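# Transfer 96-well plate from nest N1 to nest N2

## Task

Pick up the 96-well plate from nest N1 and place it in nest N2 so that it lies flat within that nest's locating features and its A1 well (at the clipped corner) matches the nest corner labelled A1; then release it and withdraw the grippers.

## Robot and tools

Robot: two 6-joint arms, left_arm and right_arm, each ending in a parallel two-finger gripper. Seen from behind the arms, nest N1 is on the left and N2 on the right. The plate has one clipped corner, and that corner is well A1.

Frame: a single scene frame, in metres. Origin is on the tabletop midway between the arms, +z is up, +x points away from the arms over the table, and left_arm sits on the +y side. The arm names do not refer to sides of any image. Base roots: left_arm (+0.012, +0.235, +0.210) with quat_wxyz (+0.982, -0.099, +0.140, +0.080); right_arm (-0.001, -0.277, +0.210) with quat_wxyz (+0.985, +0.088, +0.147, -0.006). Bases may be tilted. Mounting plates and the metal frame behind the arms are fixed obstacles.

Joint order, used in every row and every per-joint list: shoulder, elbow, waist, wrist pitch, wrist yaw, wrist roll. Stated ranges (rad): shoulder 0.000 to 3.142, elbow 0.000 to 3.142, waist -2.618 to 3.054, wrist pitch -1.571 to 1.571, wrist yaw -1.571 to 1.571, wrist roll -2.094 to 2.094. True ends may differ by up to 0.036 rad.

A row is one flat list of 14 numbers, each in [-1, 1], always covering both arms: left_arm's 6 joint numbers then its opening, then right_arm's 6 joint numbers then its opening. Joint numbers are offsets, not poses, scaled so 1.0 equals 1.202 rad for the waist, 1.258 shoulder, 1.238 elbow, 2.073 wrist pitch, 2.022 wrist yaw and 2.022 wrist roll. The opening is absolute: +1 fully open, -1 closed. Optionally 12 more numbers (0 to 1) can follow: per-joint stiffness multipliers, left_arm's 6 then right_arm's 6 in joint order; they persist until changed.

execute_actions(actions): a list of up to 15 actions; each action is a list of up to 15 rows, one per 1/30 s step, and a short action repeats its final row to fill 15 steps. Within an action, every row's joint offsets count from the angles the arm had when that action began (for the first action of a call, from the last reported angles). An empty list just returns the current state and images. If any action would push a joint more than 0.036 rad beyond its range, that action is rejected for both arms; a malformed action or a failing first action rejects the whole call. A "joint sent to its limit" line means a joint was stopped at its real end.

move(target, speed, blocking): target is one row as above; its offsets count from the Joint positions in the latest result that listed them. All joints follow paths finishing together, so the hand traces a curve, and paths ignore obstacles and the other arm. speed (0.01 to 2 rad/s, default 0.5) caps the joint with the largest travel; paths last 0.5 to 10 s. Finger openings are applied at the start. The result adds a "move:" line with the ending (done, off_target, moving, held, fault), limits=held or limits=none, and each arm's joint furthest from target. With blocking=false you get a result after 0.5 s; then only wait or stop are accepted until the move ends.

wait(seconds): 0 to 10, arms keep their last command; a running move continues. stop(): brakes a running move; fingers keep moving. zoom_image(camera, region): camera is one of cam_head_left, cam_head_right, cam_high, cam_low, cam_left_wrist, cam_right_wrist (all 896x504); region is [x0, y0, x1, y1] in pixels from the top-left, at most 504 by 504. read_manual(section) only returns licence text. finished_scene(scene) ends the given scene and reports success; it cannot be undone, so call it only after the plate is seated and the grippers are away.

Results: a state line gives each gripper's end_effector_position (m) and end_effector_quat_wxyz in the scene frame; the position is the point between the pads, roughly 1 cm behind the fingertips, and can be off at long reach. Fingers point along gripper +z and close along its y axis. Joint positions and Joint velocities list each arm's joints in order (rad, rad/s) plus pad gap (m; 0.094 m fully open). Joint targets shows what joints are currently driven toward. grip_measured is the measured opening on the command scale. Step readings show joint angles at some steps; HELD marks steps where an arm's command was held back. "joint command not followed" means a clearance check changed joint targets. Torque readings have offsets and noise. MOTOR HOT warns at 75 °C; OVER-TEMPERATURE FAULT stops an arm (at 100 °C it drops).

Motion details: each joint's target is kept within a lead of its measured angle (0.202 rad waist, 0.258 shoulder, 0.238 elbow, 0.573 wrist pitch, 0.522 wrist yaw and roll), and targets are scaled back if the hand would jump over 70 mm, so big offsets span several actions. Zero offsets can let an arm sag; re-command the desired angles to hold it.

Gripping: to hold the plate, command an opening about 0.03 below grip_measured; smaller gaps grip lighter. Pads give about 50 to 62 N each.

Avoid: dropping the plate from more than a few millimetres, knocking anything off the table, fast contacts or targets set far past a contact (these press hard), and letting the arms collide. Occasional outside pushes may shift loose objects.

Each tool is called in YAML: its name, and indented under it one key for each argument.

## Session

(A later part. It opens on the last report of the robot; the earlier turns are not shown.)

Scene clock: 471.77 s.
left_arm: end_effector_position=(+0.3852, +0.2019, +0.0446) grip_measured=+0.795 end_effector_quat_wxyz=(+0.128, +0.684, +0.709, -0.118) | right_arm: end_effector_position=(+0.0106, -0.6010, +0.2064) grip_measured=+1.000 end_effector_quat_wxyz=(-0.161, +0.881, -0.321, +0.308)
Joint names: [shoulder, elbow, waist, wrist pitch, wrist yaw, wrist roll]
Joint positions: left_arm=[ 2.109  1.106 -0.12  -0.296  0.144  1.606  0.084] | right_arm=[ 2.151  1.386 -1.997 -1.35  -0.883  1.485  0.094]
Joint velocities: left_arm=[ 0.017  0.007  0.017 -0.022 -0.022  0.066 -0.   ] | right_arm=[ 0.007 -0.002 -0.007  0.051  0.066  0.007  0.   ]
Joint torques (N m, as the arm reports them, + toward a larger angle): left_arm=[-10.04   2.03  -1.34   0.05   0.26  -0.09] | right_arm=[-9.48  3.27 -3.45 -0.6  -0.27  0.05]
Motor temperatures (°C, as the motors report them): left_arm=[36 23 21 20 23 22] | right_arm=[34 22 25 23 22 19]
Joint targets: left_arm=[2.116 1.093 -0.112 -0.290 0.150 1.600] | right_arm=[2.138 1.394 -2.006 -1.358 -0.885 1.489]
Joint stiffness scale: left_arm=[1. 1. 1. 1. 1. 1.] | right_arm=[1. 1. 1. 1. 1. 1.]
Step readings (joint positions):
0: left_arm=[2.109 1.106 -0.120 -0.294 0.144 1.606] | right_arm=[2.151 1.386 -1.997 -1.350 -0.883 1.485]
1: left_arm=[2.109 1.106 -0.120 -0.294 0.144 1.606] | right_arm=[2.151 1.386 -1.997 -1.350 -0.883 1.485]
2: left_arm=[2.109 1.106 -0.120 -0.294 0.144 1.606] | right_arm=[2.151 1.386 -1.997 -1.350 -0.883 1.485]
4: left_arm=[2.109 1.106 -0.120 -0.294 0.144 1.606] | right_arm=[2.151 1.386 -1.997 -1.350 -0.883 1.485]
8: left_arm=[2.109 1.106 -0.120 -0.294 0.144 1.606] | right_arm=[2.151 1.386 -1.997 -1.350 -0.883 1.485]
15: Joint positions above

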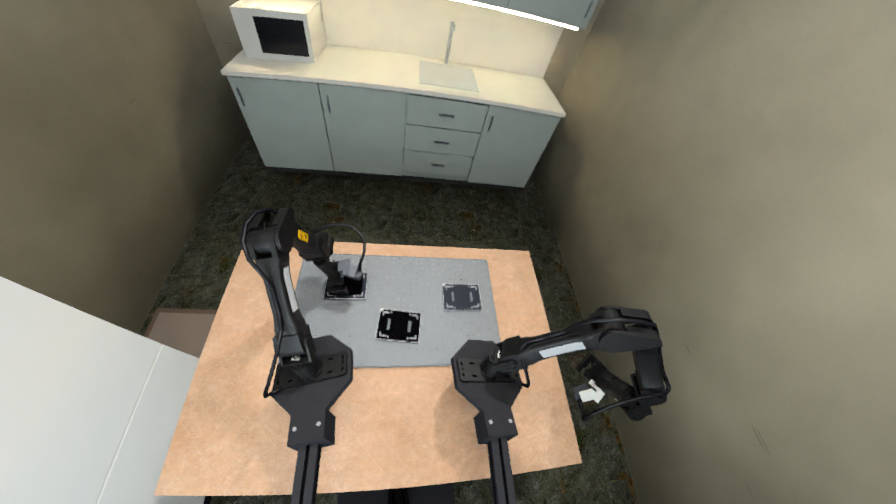

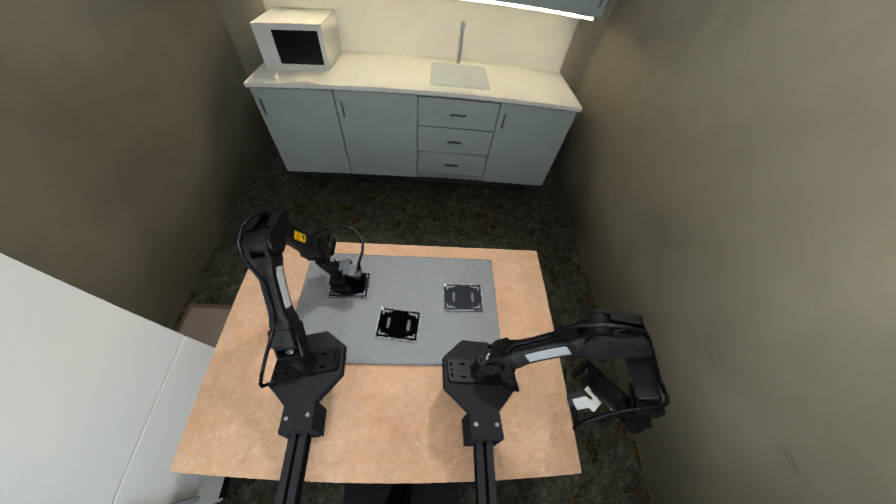

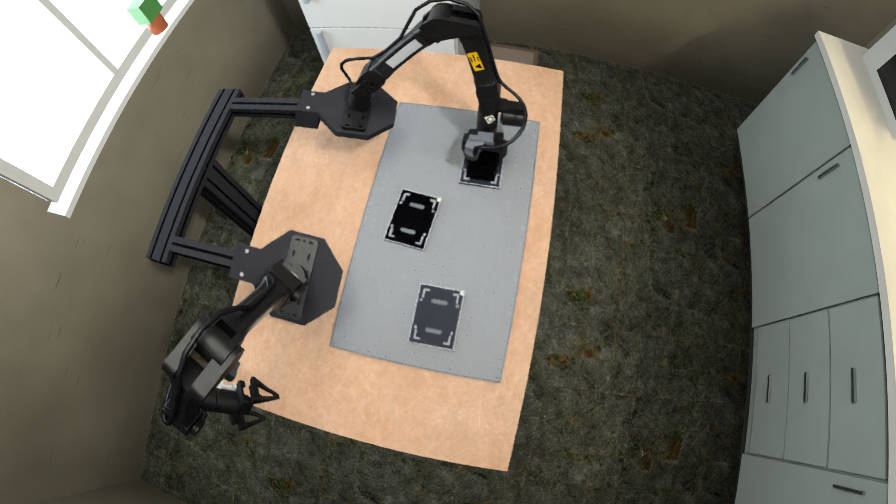

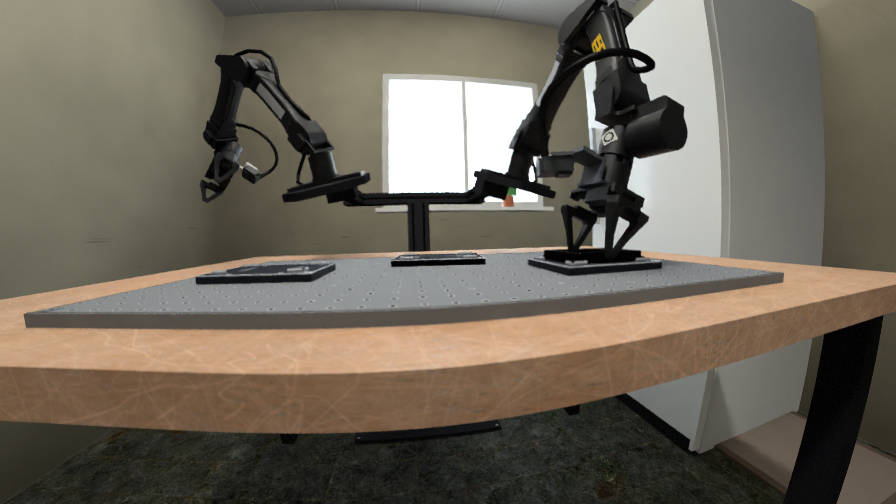

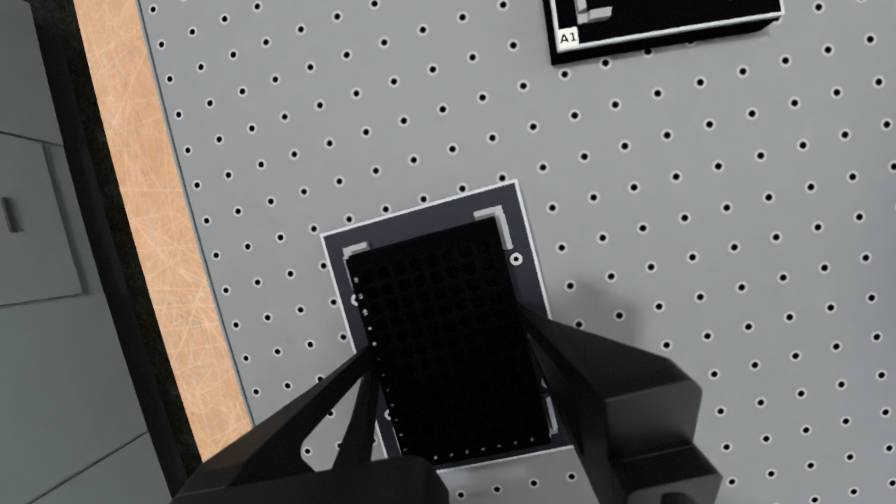

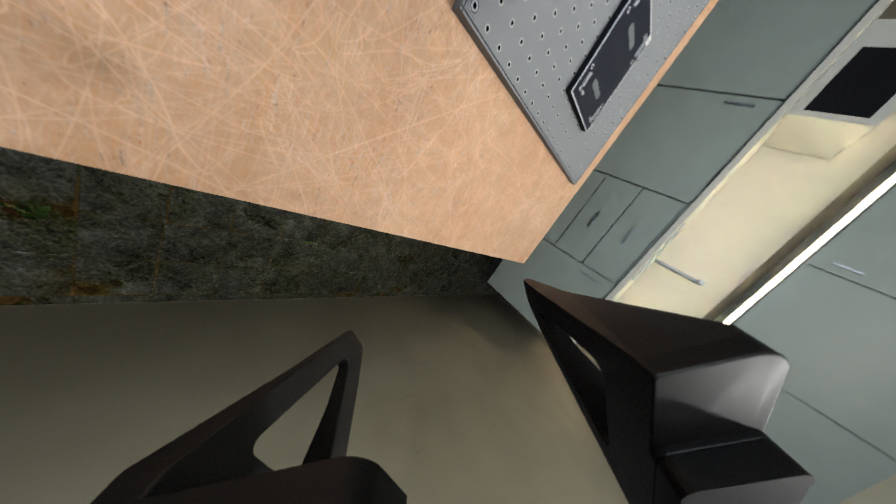

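execute_actions:
  actions:
    - [[0.005,-0.0105,0.007,0.003,0.003,-0.003,0.78,-0.010,0.006,-0.007,-0.004,-0.001,0.002,1],[0.005,-0.0105,0.007,0.003,0.003,-0.003,0.77,-0.010,0.006,-0.007,-0.004,-0.001,0.002,1],[0.005,-0.0105,0.007,0.003,0.003,-0.003,0.76,-0.010,0.006,-0.007,-0.004,-0.001,0.002,1]]

Scene clock: 476.90 s.
left_arm: end_effector_position=(+0.3850, +0.2019, +0.0446) grip_measured=+0.769 end_effector_quat_wxyz=(+0.128, +0.684, +0.709, -0.119) | right_arm: end_effector_position=(+0.0106, -0.6010, +0.2064) grip_measured=+1.000 end_effector_quat_wxyz=(-0.161, +0.881, -0.321, +0.308)
Joint names: [shoulder, elbow, waist, wrist pitch, wrist yaw, wrist roll]
Joint positions: left_arm=[ 2.109  1.106 -0.12  -0.297  0.144  1.606  0.083] | right_arm=[ 2.151  1.386 -1.997 -1.35  -0.883  1.485  0.094]
Joint velocities: left_arm=[-0.012  0.002  0.002 -0.051 -0.037  0.037  0.   ] | right_arm=[-0.002 -0.002 -0.017 -0.037  0.007  0.022  0.   ]
Joint torques (N m, as the arm reports them, + toward a larger angle): left_arm=[-10.04   2.02  -1.32   0.06   0.26  -0.09] | right_arm=[-9.47  3.28 -3.39 -0.61 -0.28  0.06]
Motor temperatures (°C, as the motors report them): left_arm=[36 23 21 20 23 22] | right_arm=[34 22 25 23 22 19]
Joint targets: left_arm=[2.116 1.093 -0.112 -0.290 0.150 1.600] | right_arm=[2.138 1.394 -2.006 -1.358 -0.885 1.489]
Joint stiffness scale: left_arm=[1. 1. 1. 1. 1. 1.] | right_arm=[1. 1. 1. 1. 1. 1.]
Step readings (joint positions):
0: left_arm=[2.109 1.106 -0.120 -0.296 0.144 1.606] | right_arm=[2.151 1.386 -1.997 -1.350 -0.883 1.485]
1: left_arm=[2.109 1.106 -0.120 -0.296 0.144 1.606] | right_arm=[2.151 1.386 -1.997 -1.350 -0.883 1.485]
2: left_arm=[2.109 1.106 -0.120 -0.297 0.144 1.606] | right_arm=[2.151 1.386 -1.997 -1.350 -0.883 1.485]
4: left_arm=[2.109 1.106 -0.120 -0.297 0.144 1.606] | right_arm=[2.151 1.386 -1.997 -1.350 -0.883 1.485]
8: left_arm=[2.109 1.106 -0.120 -0.297 0.144 1.606] | right_arm=[2.151 1.386 -1.997 -1.350 -0.883 1.485]
15: Joint positions above

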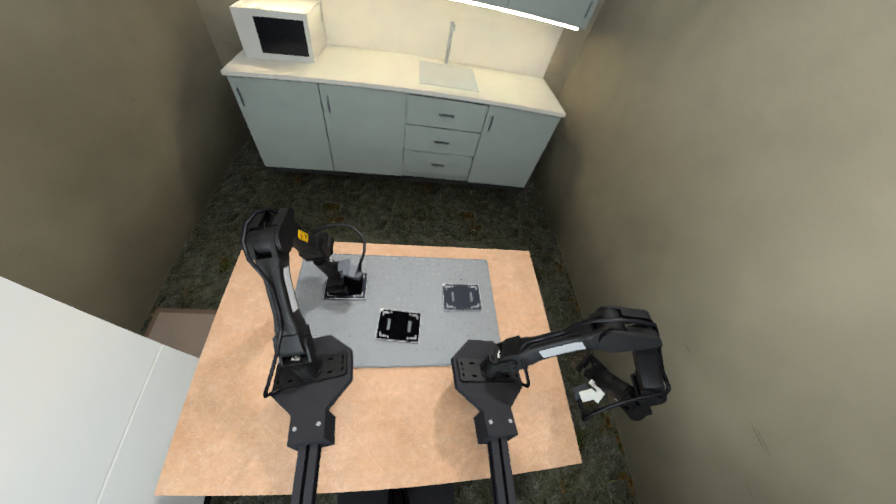

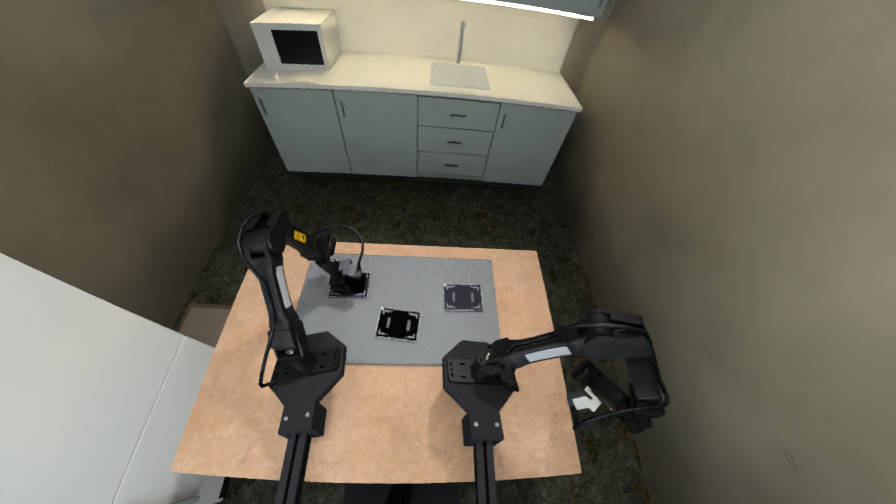

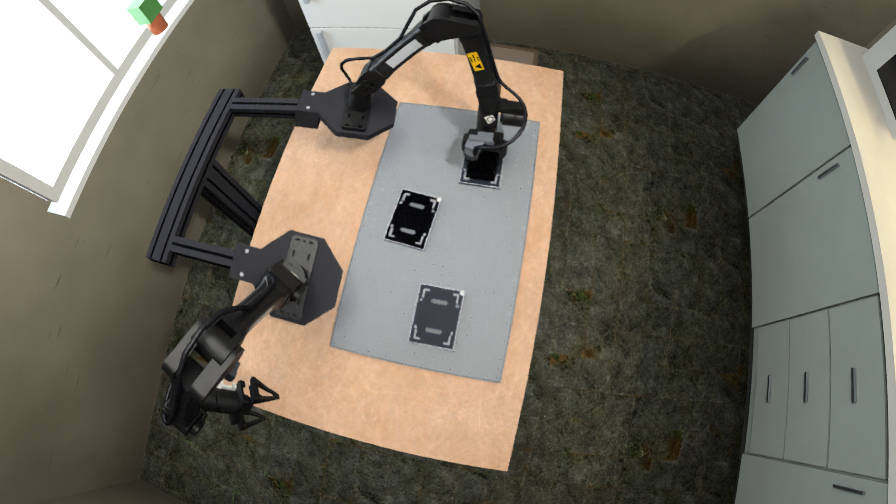

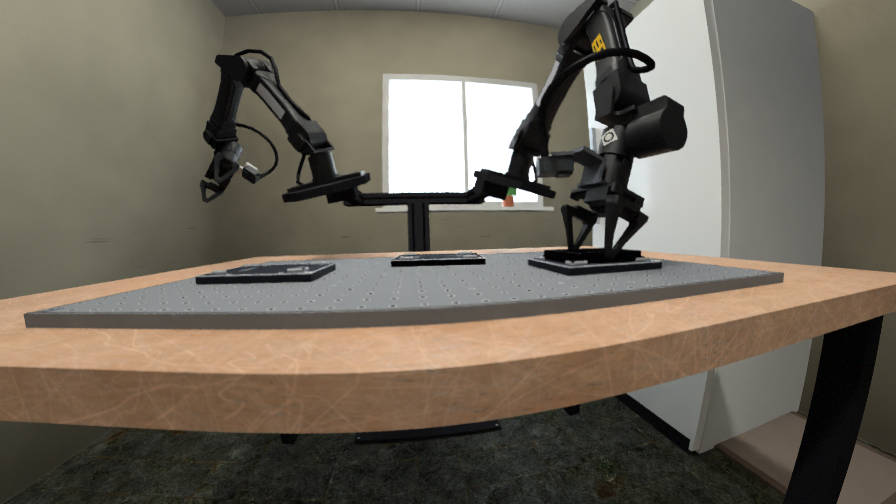

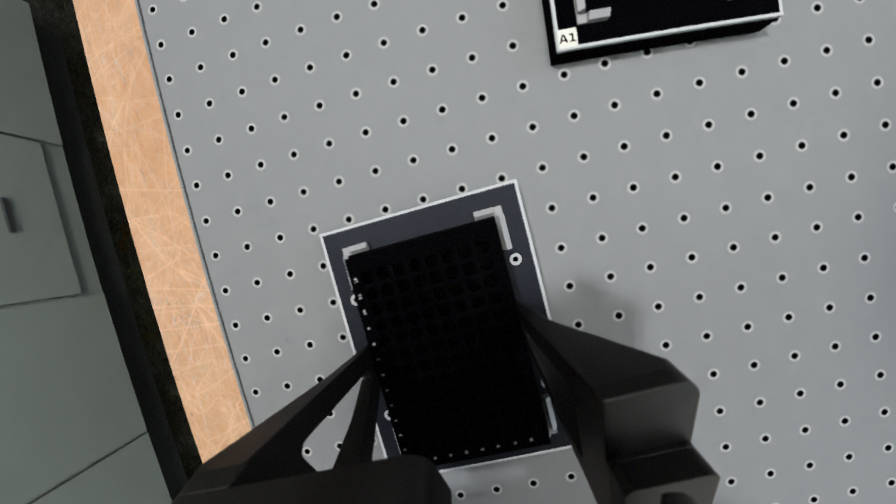

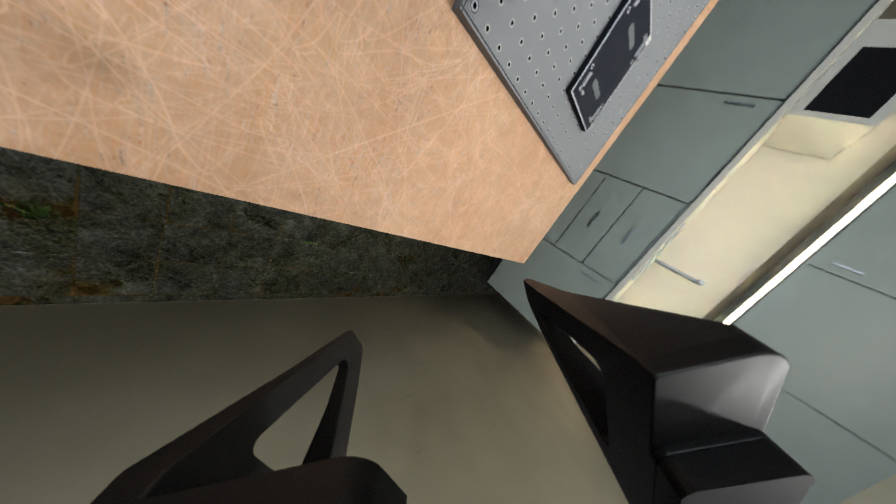

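execute_actions:
  actions:
    - [[0.005,-0.0105,0.007,0.003,0.003,-0.003,0.75,-0.010,0.006,-0.007,-0.004,-0.001,0.002,1],[0.005,-0.0105,0.007,0.003,0.003,-0.003,0.74,-0.010,0.006,-0.007,-0.004,-0.001,0.002,1],[0.005,-0.0105,0.007,0.003,0.003,-0.003,0.73,-0.010,0.006,-0.007,-0.004,-0.001,0.002,1]]

zoom_image:
  camera: "cam_left_wrist"
  region: [330, 180, 630, 480]

Scene clock: 482.77 s.
left_arm: end_effector_position=(+0.3849, +0.2019, +0.0446) grip_measured=+0.747 end_effector_quat_wxyz=(+0.127, +0.684, +0.709, -0.119) | right_arm: end_effector_position=(+0.0106, -0.6010, +0.2064) grip_measured=+1.000 end_effector_quat_wxyz=(-0.161, +0.881, -0.321, +0.308)
Joint names: [shoulder, elbow, waist, wrist pitch, wrist yaw, wrist roll]
Joint positions: left_arm=[ 2.109  1.106 -0.12  -0.298  0.144  1.606  0.082] | right_arm=[ 2.151  1.386 -1.997 -1.35  -0.883  1.485  0.094]
Joint velocities: left_arm=[ 0.007 -0.002 -0.007  0.007  0.037  0.037  0.   ] | right_arm=[-0.002 -0.007  0.012  0.007  0.007  0.081  0.   ]
Joint torques (N m, as the arm reports them, + toward a larger angle): left_arm=[-10.04   2.02  -1.32   0.06   0.26  -0.09] | right_arm=[-9.43  3.25 -3.41 -0.61 -0.27  0.05]
Motor temperatures (°C, as the motors report them): left_arm=[37 23 21 20 23 22] | right_arm=[35 22 25 23 22 19]
Joint targets: left_arm=[2.116 1.093 -0.112 -0.291 0.150 1.600] | right_arm=[2.138 1.394 -2.006 -1.358 -0.885 1.489]
Joint stiffness scale: left_arm=[1. 1. 1. 1. 1. 1.] | right_arm=[1. 1. 1. 1. 1. 1.]
Step readings (joint positions):
0: left_arm=[2.109 1.106 -0.120 -0.297 0.144 1.606] | right_arm=[2.151 1.386 -1.997 -1.350 -0.883 1.485]
1: left_arm=[2.109 1.106 -0.120 -0.297 0.144 1.606] | right_arm=[2.151 1.386 -1.997 -1.350 -0.883 1.485]
2: left_arm=[2.109 1.106 -0.120 -0.298 0.144 1.606] | right_arm=[2.151 1.386 -1.997 -1.350 -0.883 1.485]
4: left_arm=[2.109 1.106 -0.120 -0.298 0.144 1.606] | right_arm=[2.151 1.386 -1.997 -1.350 -0.883 1.485]
8: left_arm=[2.109 1.106 -0.120 -0.298 0.144 1.606] | right_arm=[2.151 1.386 -1.997 -1.350 -0.883 1.485]
15: Joint positions above

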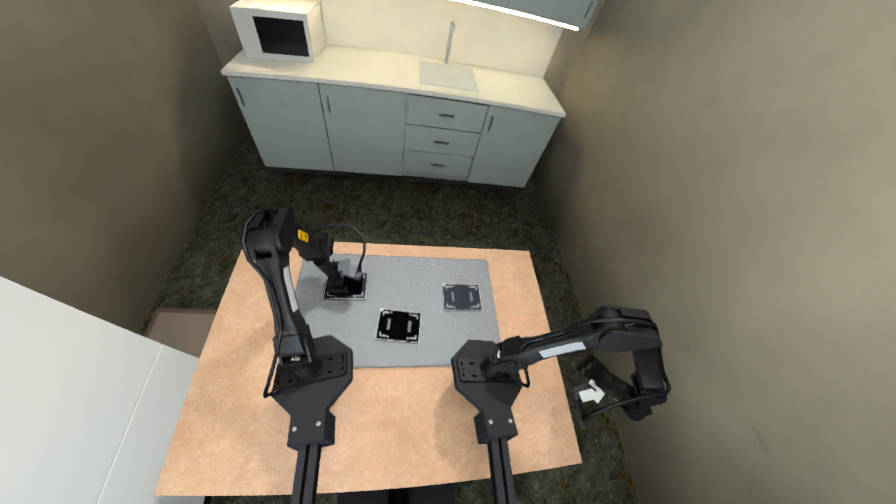

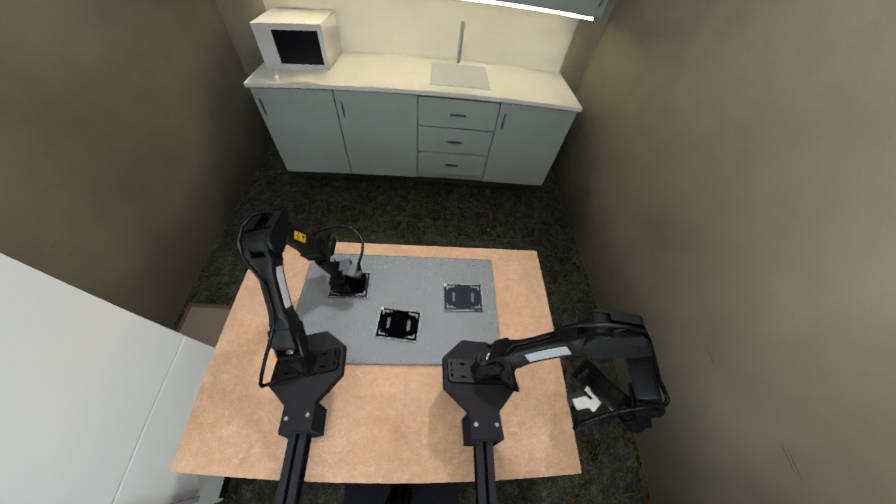

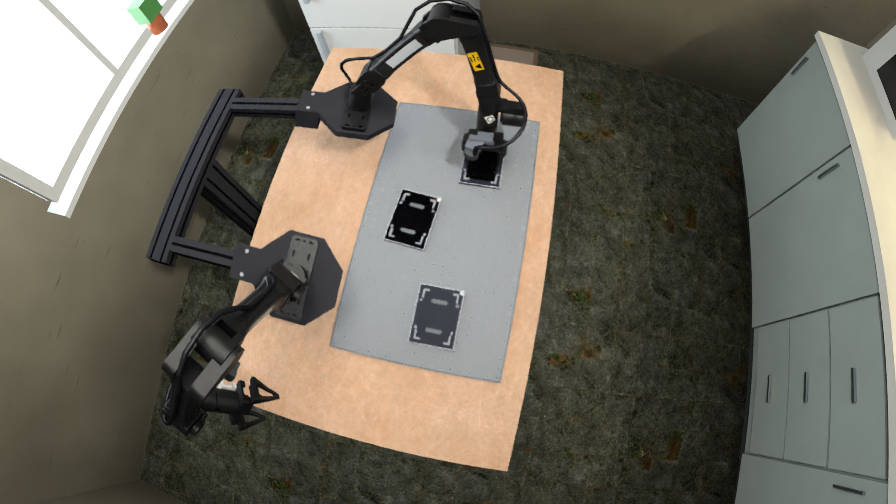

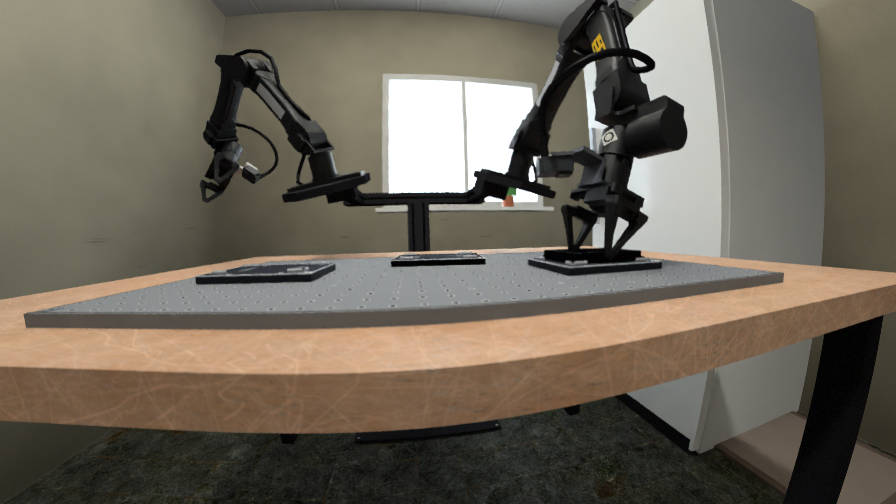

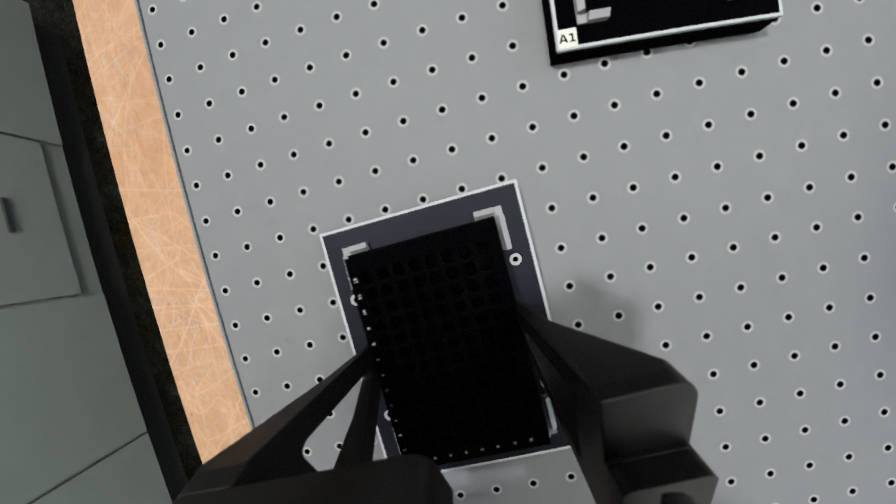

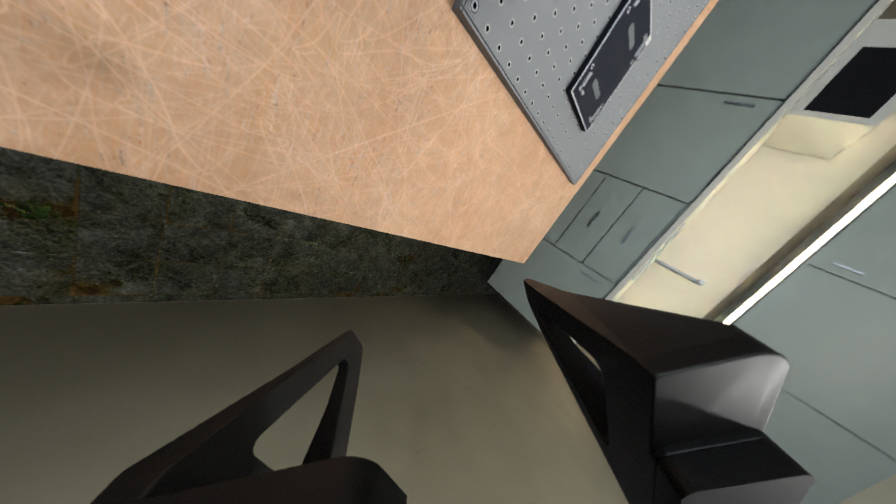

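Region (330, 180, 630, 480) of cam_left_wrist's 896x504 image, scaled by 1.680, with more detail than that image has.

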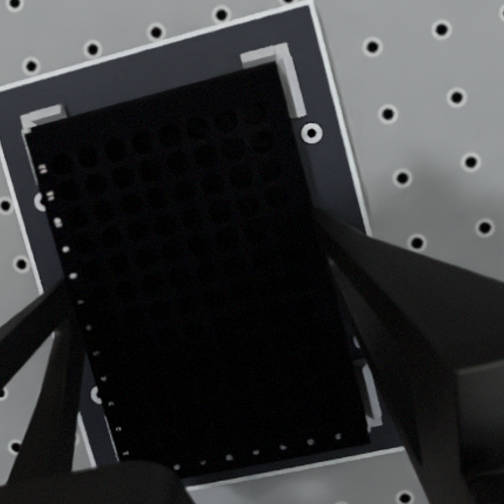

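execute_actions:
  actions:
    - [[0.005,-0.0105,0.007,0.003,0.003,-0.003,0.70,-0.010,0.006,-0.007,-0.004,-0.001,0.002,1]]

Scene clock: 504.47 s.
left_arm: end_effector_position=(+0.3849, +0.2019, +0.0446) grip_measured=+0.739 end_effector_quat_wxyz=(+0.127, +0.684, +0.709, -0.119) | right_arm: end_effector_position=(+0.0106, -0.6010, +0.2064) grip_measured=+1.000 end_effector_quat_wxyz=(-0.161, +0.881, -0.321, +0.308)
Joint names: [shoulder, elbow, waist, wrist pitch, wrist yaw, wrist roll]
Joint positions: left_arm=[ 2.109  1.106 -0.12  -0.298  0.144  1.606  0.082] | right_arm=[ 2.151  1.386 -1.997 -1.35  -0.883  1.485  0.094]
Joint velocities: left_arm=[-0.002 -0.012 -0.007  0.007  0.051 -0.007 -0.   ] | right_arm=[-0.002 -0.012 -0.012 -0.022 -0.007 -0.037  0.   ]
Joint torques (N m, as the arm reports them, + toward a larger angle): left_arm=[-10.04   2.03  -1.32   0.05   0.26  -0.09] | right_arm=[-9.47  3.26 -3.38 -0.61 -0.27  0.05]
Motor temperatures (°C, as the motors report them): left_arm=[37 23 21 20 23 22] | right_arm=[35 22 25 23 22 19]
Joint targets: left_arm=[2.116 1.093 -0.112 -0.291 0.150 1.600] | right_arm=[2.138 1.394 -2.006 -1.358 -0.885 1.489]
Joint stiffness scale: left_arm=[1. 1. 1. 1. 1. 1.] | right_arm=[1. 1. 1. 1. 1. 1.]
Step readings (joint positions):
0: left_arm=[2.109 1.106 -0.120 -0.298 0.144 1.606] | right_arm=[2.151 1.386 -1.997 -1.350 -0.883 1.485]
1: left_arm=[2.109 1.106 -0.120 -0.298 0.144 1.606] | right_arm=[2.151 1.386 -1.997 -1.350 -0.883 1.485]
2: left_arm=[2.109 1.106 -0.120 -0.298 0.144 1.606] | right_arm=[2.151 1.386 -1.997 -1.350 -0.883 1.485]
4: left_arm=[2.109 1.106 -0.120 -0.298 0.144 1.606] | right_arm=[2.151 1.386 -1.997 -1.350 -0.883 1.485]
8: left_arm=[2.109 1.106 -0.120 -0.298 0.144 1.606] | right_arm=[2.151 1.386 -1.997 -1.350 -0.883 1.485]
15: Joint positions above

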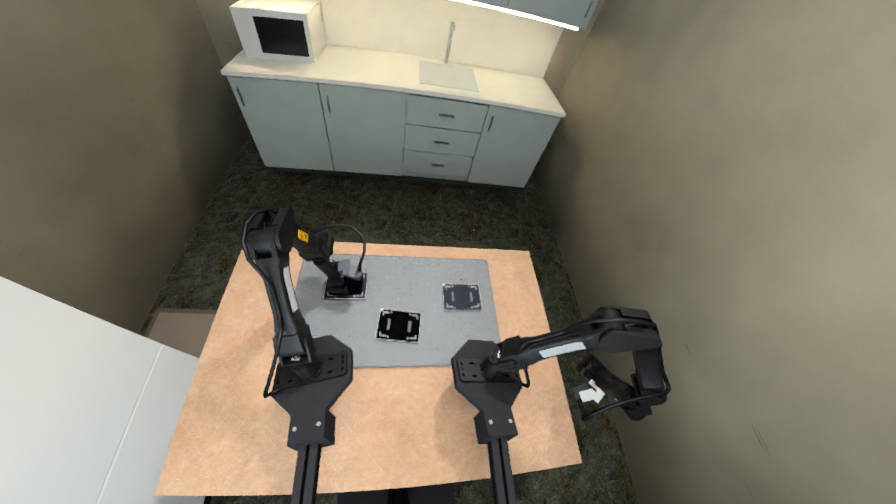

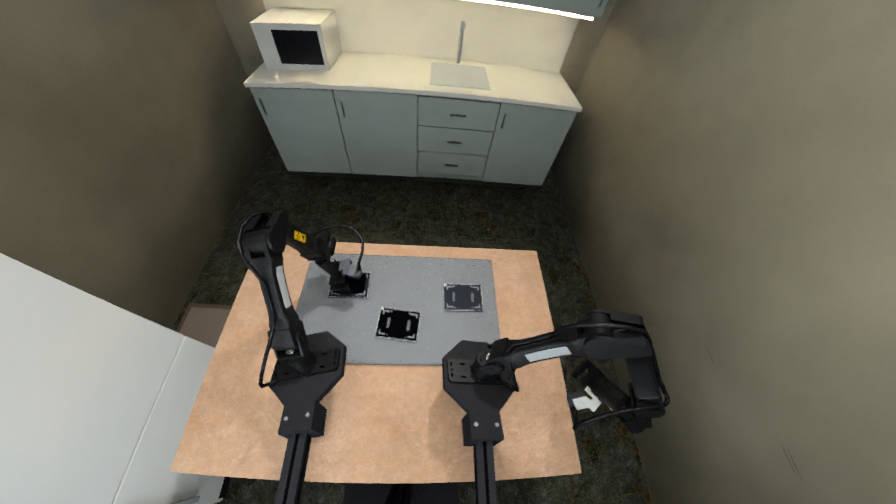

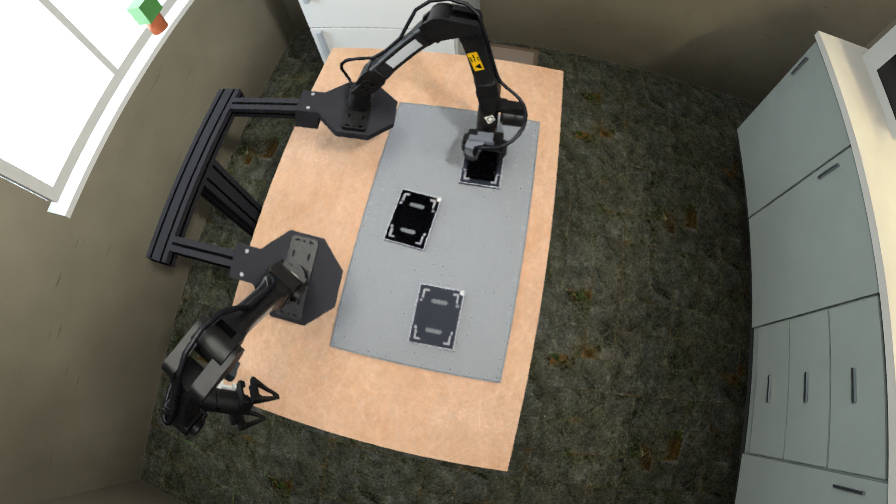

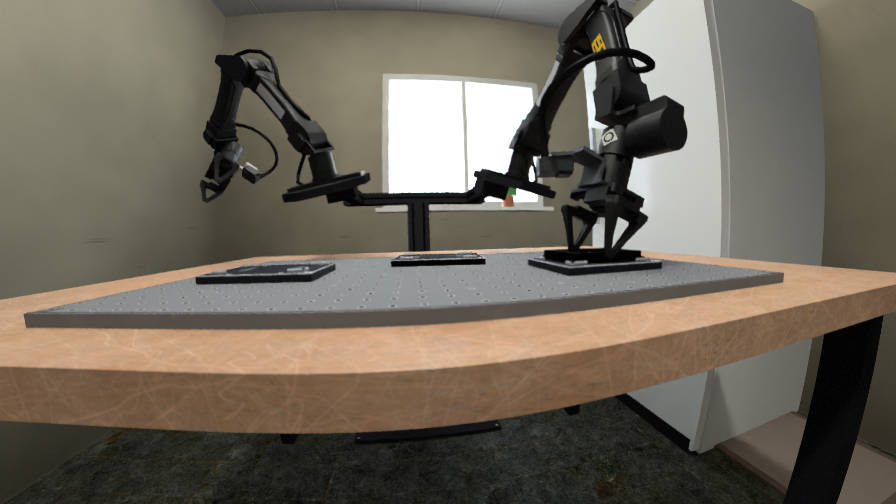

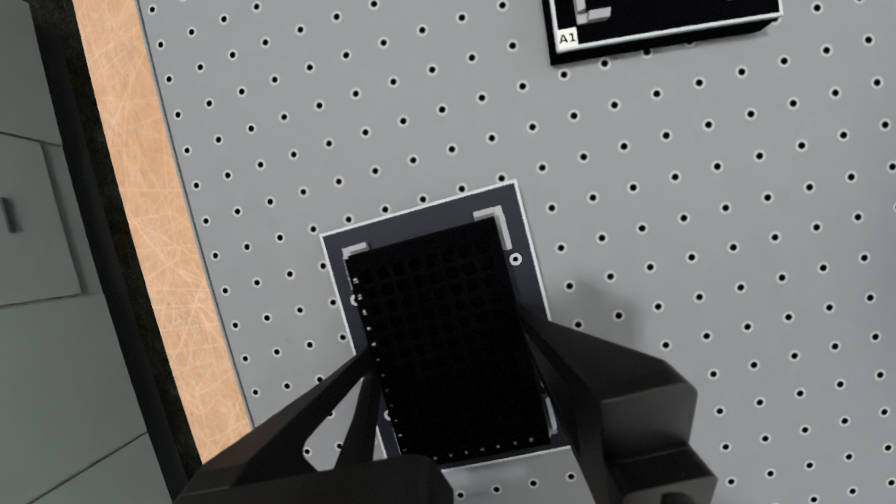

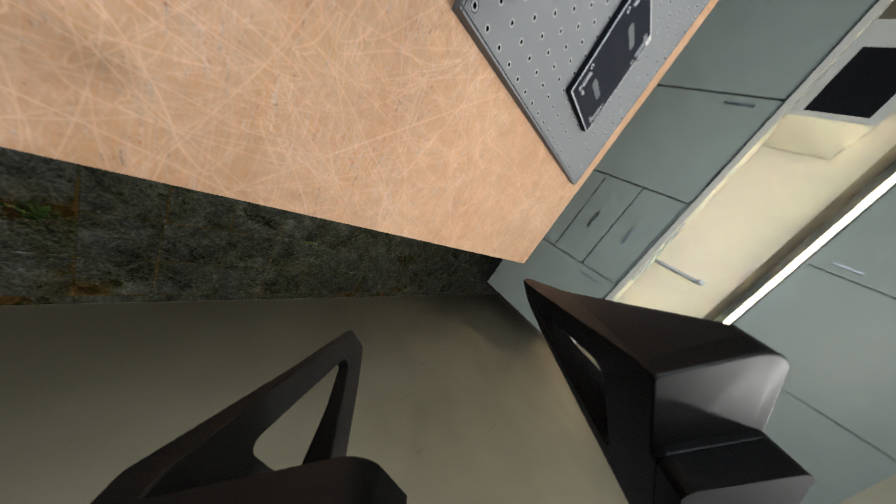

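execute_actions:
  actions:
    - [[0.005,-0.0105,0.007,0.003,0.003,-0.003,0.67,-0.010,0.006,-0.007,-0.004,-0.001,0.002,1]]
    - [[0.005,-0.0105,0.007,0.003,0.003,-0.003,0.67,-0.010,0.006,-0.007,-0.004,-0.001,0.002,1]]

zoom_image:
  camera: "cam_left_wrist"
  region: [300, 180, 650, 480]

Scene clock: 510.93 s.
left_arm: end_effector_position=(+0.3849, +0.2019, +0.0446) grip_measured=+0.739 end_effector_quat_wxyz=(+0.127, +0.684, +0.709, -0.119) | right_arm: end_effector_position=(+0.0106, -0.6010, +0.2064) grip_measured=+1.000 end_effector_quat_wxyz=(-0.161, +0.881, -0.321, +0.308)
Joint names: [shoulder, elbow, waist, wrist pitch, wrist yaw, wrist roll]
Joint positions: left_arm=[ 2.109  1.106 -0.12  -0.298  0.144  1.606  0.082] | right_arm=[ 2.151  1.386 -1.997 -1.35  -0.883  1.485  0.094]
Joint velocities: left_arm=[-0.007  0.007 -0.012 -0.066 -0.022  0.051 -0.001] | right_arm=[-0.017  0.002 -0.002 -0.037  0.037 -0.022  0.   ]
Joint torques (N m, as the arm reports them, + toward a larger angle): left_arm=[-10.04   2.03  -1.32   0.05   0.26  -0.09] | right_arm=[-9.44  3.31 -3.37 -0.61 -0.28  0.06]
Motor temperatures (°C, as the motors report them): left_arm=[37 23 21 20 23 22] | right_arm=[35 22 25 23 22 19]
Joint targets: left_arm=[2.116 1.093 -0.112 -0.291 0.150 1.600] | right_arm=[2.138 1.394 -2.006 -1.358 -0.885 1.489]
Joint stiffness scale: left_arm=[1. 1. 1. 1. 1. 1.] | right_arm=[1. 1. 1. 1. 1. 1.]
Step readings (joint positions; steps 1 to 15: 1st action; 16 to 30: 2nd action):
0: left_arm=[2.109 1.106 -0.120 -0.298 0.144 1.606] | right_arm=[2.151 1.386 -1.997 -1.350 -0.883 1.485]
1: left_arm=[2.109 1.106 -0.120 -0.298 0.144 1.606] | right_arm=[2.151 1.386 -1.997 -1.350 -0.883 1.485]
2: left_arm=[2.109 1.106 -0.120 -0.298 0.144 1.606] | right_arm=[2.151 1.386 -1.997 -1.350 -0.883 1.485]
4: left_arm=[2.109 1.106 -0.120 -0.298 0.144 1.606] | right_arm=[2.151 1.386 -1.997 -1.350 -0.883 1.485]
8: left_arm=[2.109 1.106 -0.120 -0.298 0.144 1.606] | right_arm=[2.151 1.386 -1.997 -1.350 -0.883 1.485]
15: left_arm=[2.109 1.106 -0.120 -0.298 0.144 1.606] | right_arm=[2.151 1.386 -1.997 -1.350 -0.883 1.485]
16: left_arm=[2.109 1.106 -0.120 -0.298 0.144 1.606] | right_arm=[2.151 1.386 -1.997 -1.350 -0.883 1.485]
17: left_arm=[2.109 1.106 -0.120 -0.298 0.144 1.606] | right_arm=[2.151 1.386 -1.997 -1.350 -0.883 1.485]
19: left_arm=[2.109 1.106 -0.120 -0.298 0.144 1.606] | right_arm=[2.151 1.386 -1.997 -1.350 -0.883 1.485]
23: left_arm=[2.109 1.106 -0.120 -0.298 0.144 1.606] | right_arm=[2.151 1.386 -1.997 -1.350 -0.883 1.485]
30: Joint positions above

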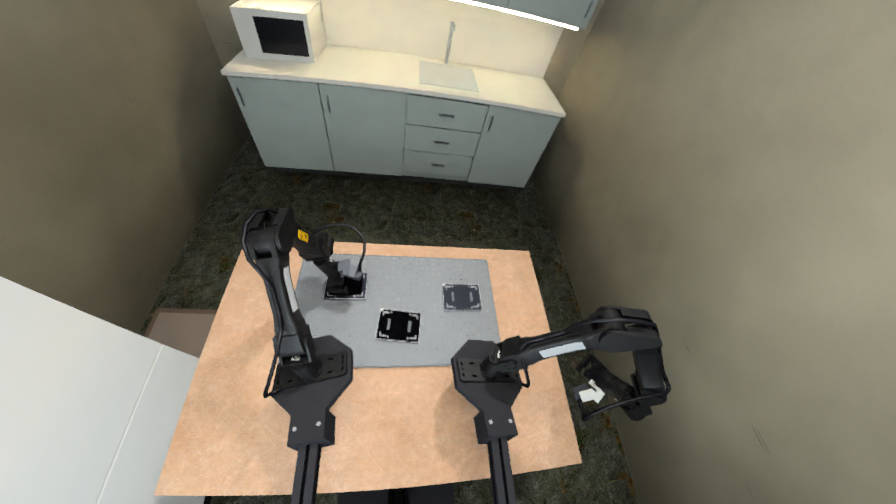

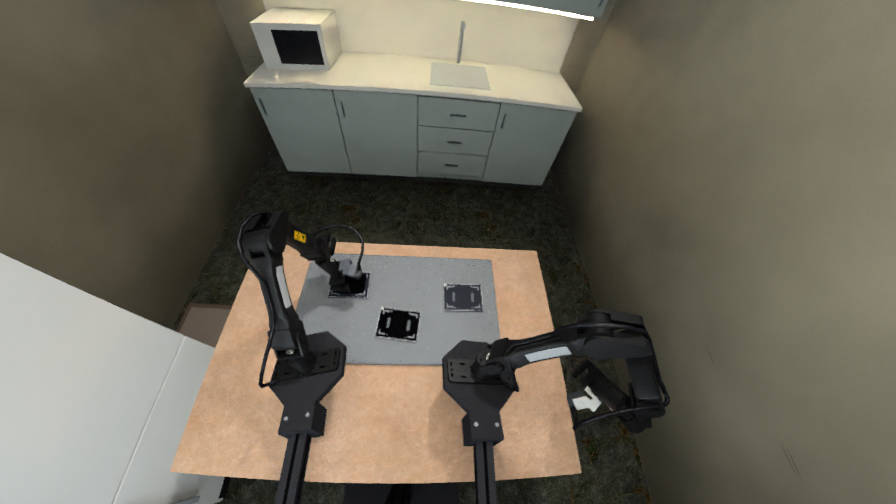

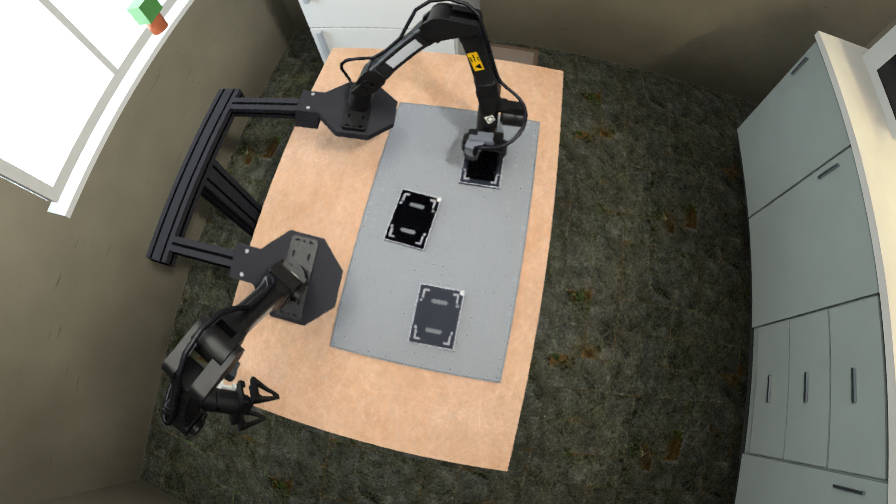

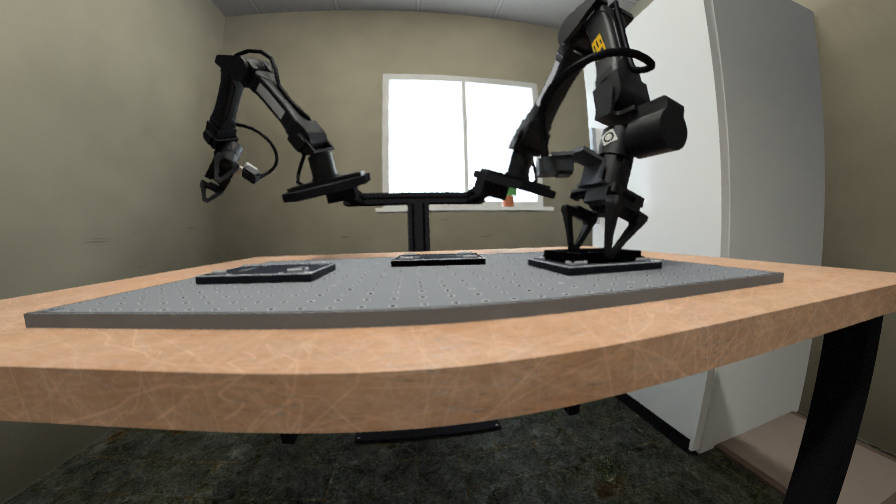

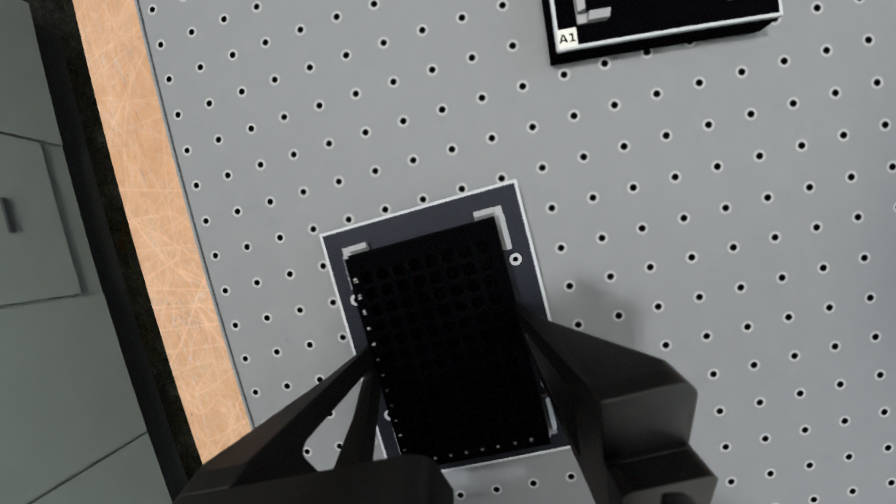

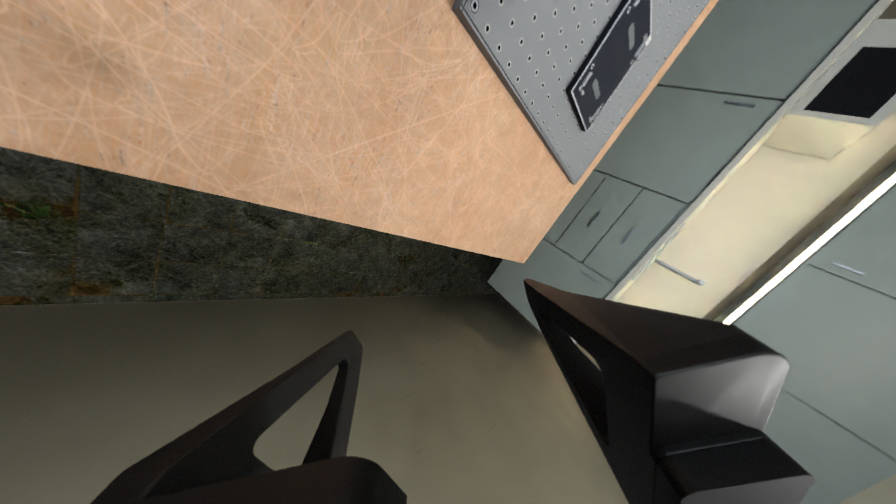

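Region (300, 180, 650, 480) of cam_left_wrist's 896x504 image, scaled by 1.440, with more detail than that image has; it fills the top 432 rows of this view, and the rest is white.

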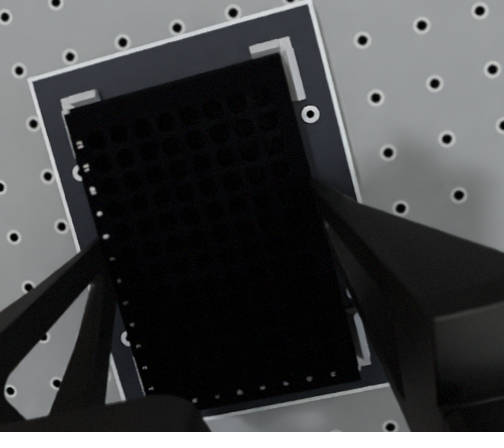

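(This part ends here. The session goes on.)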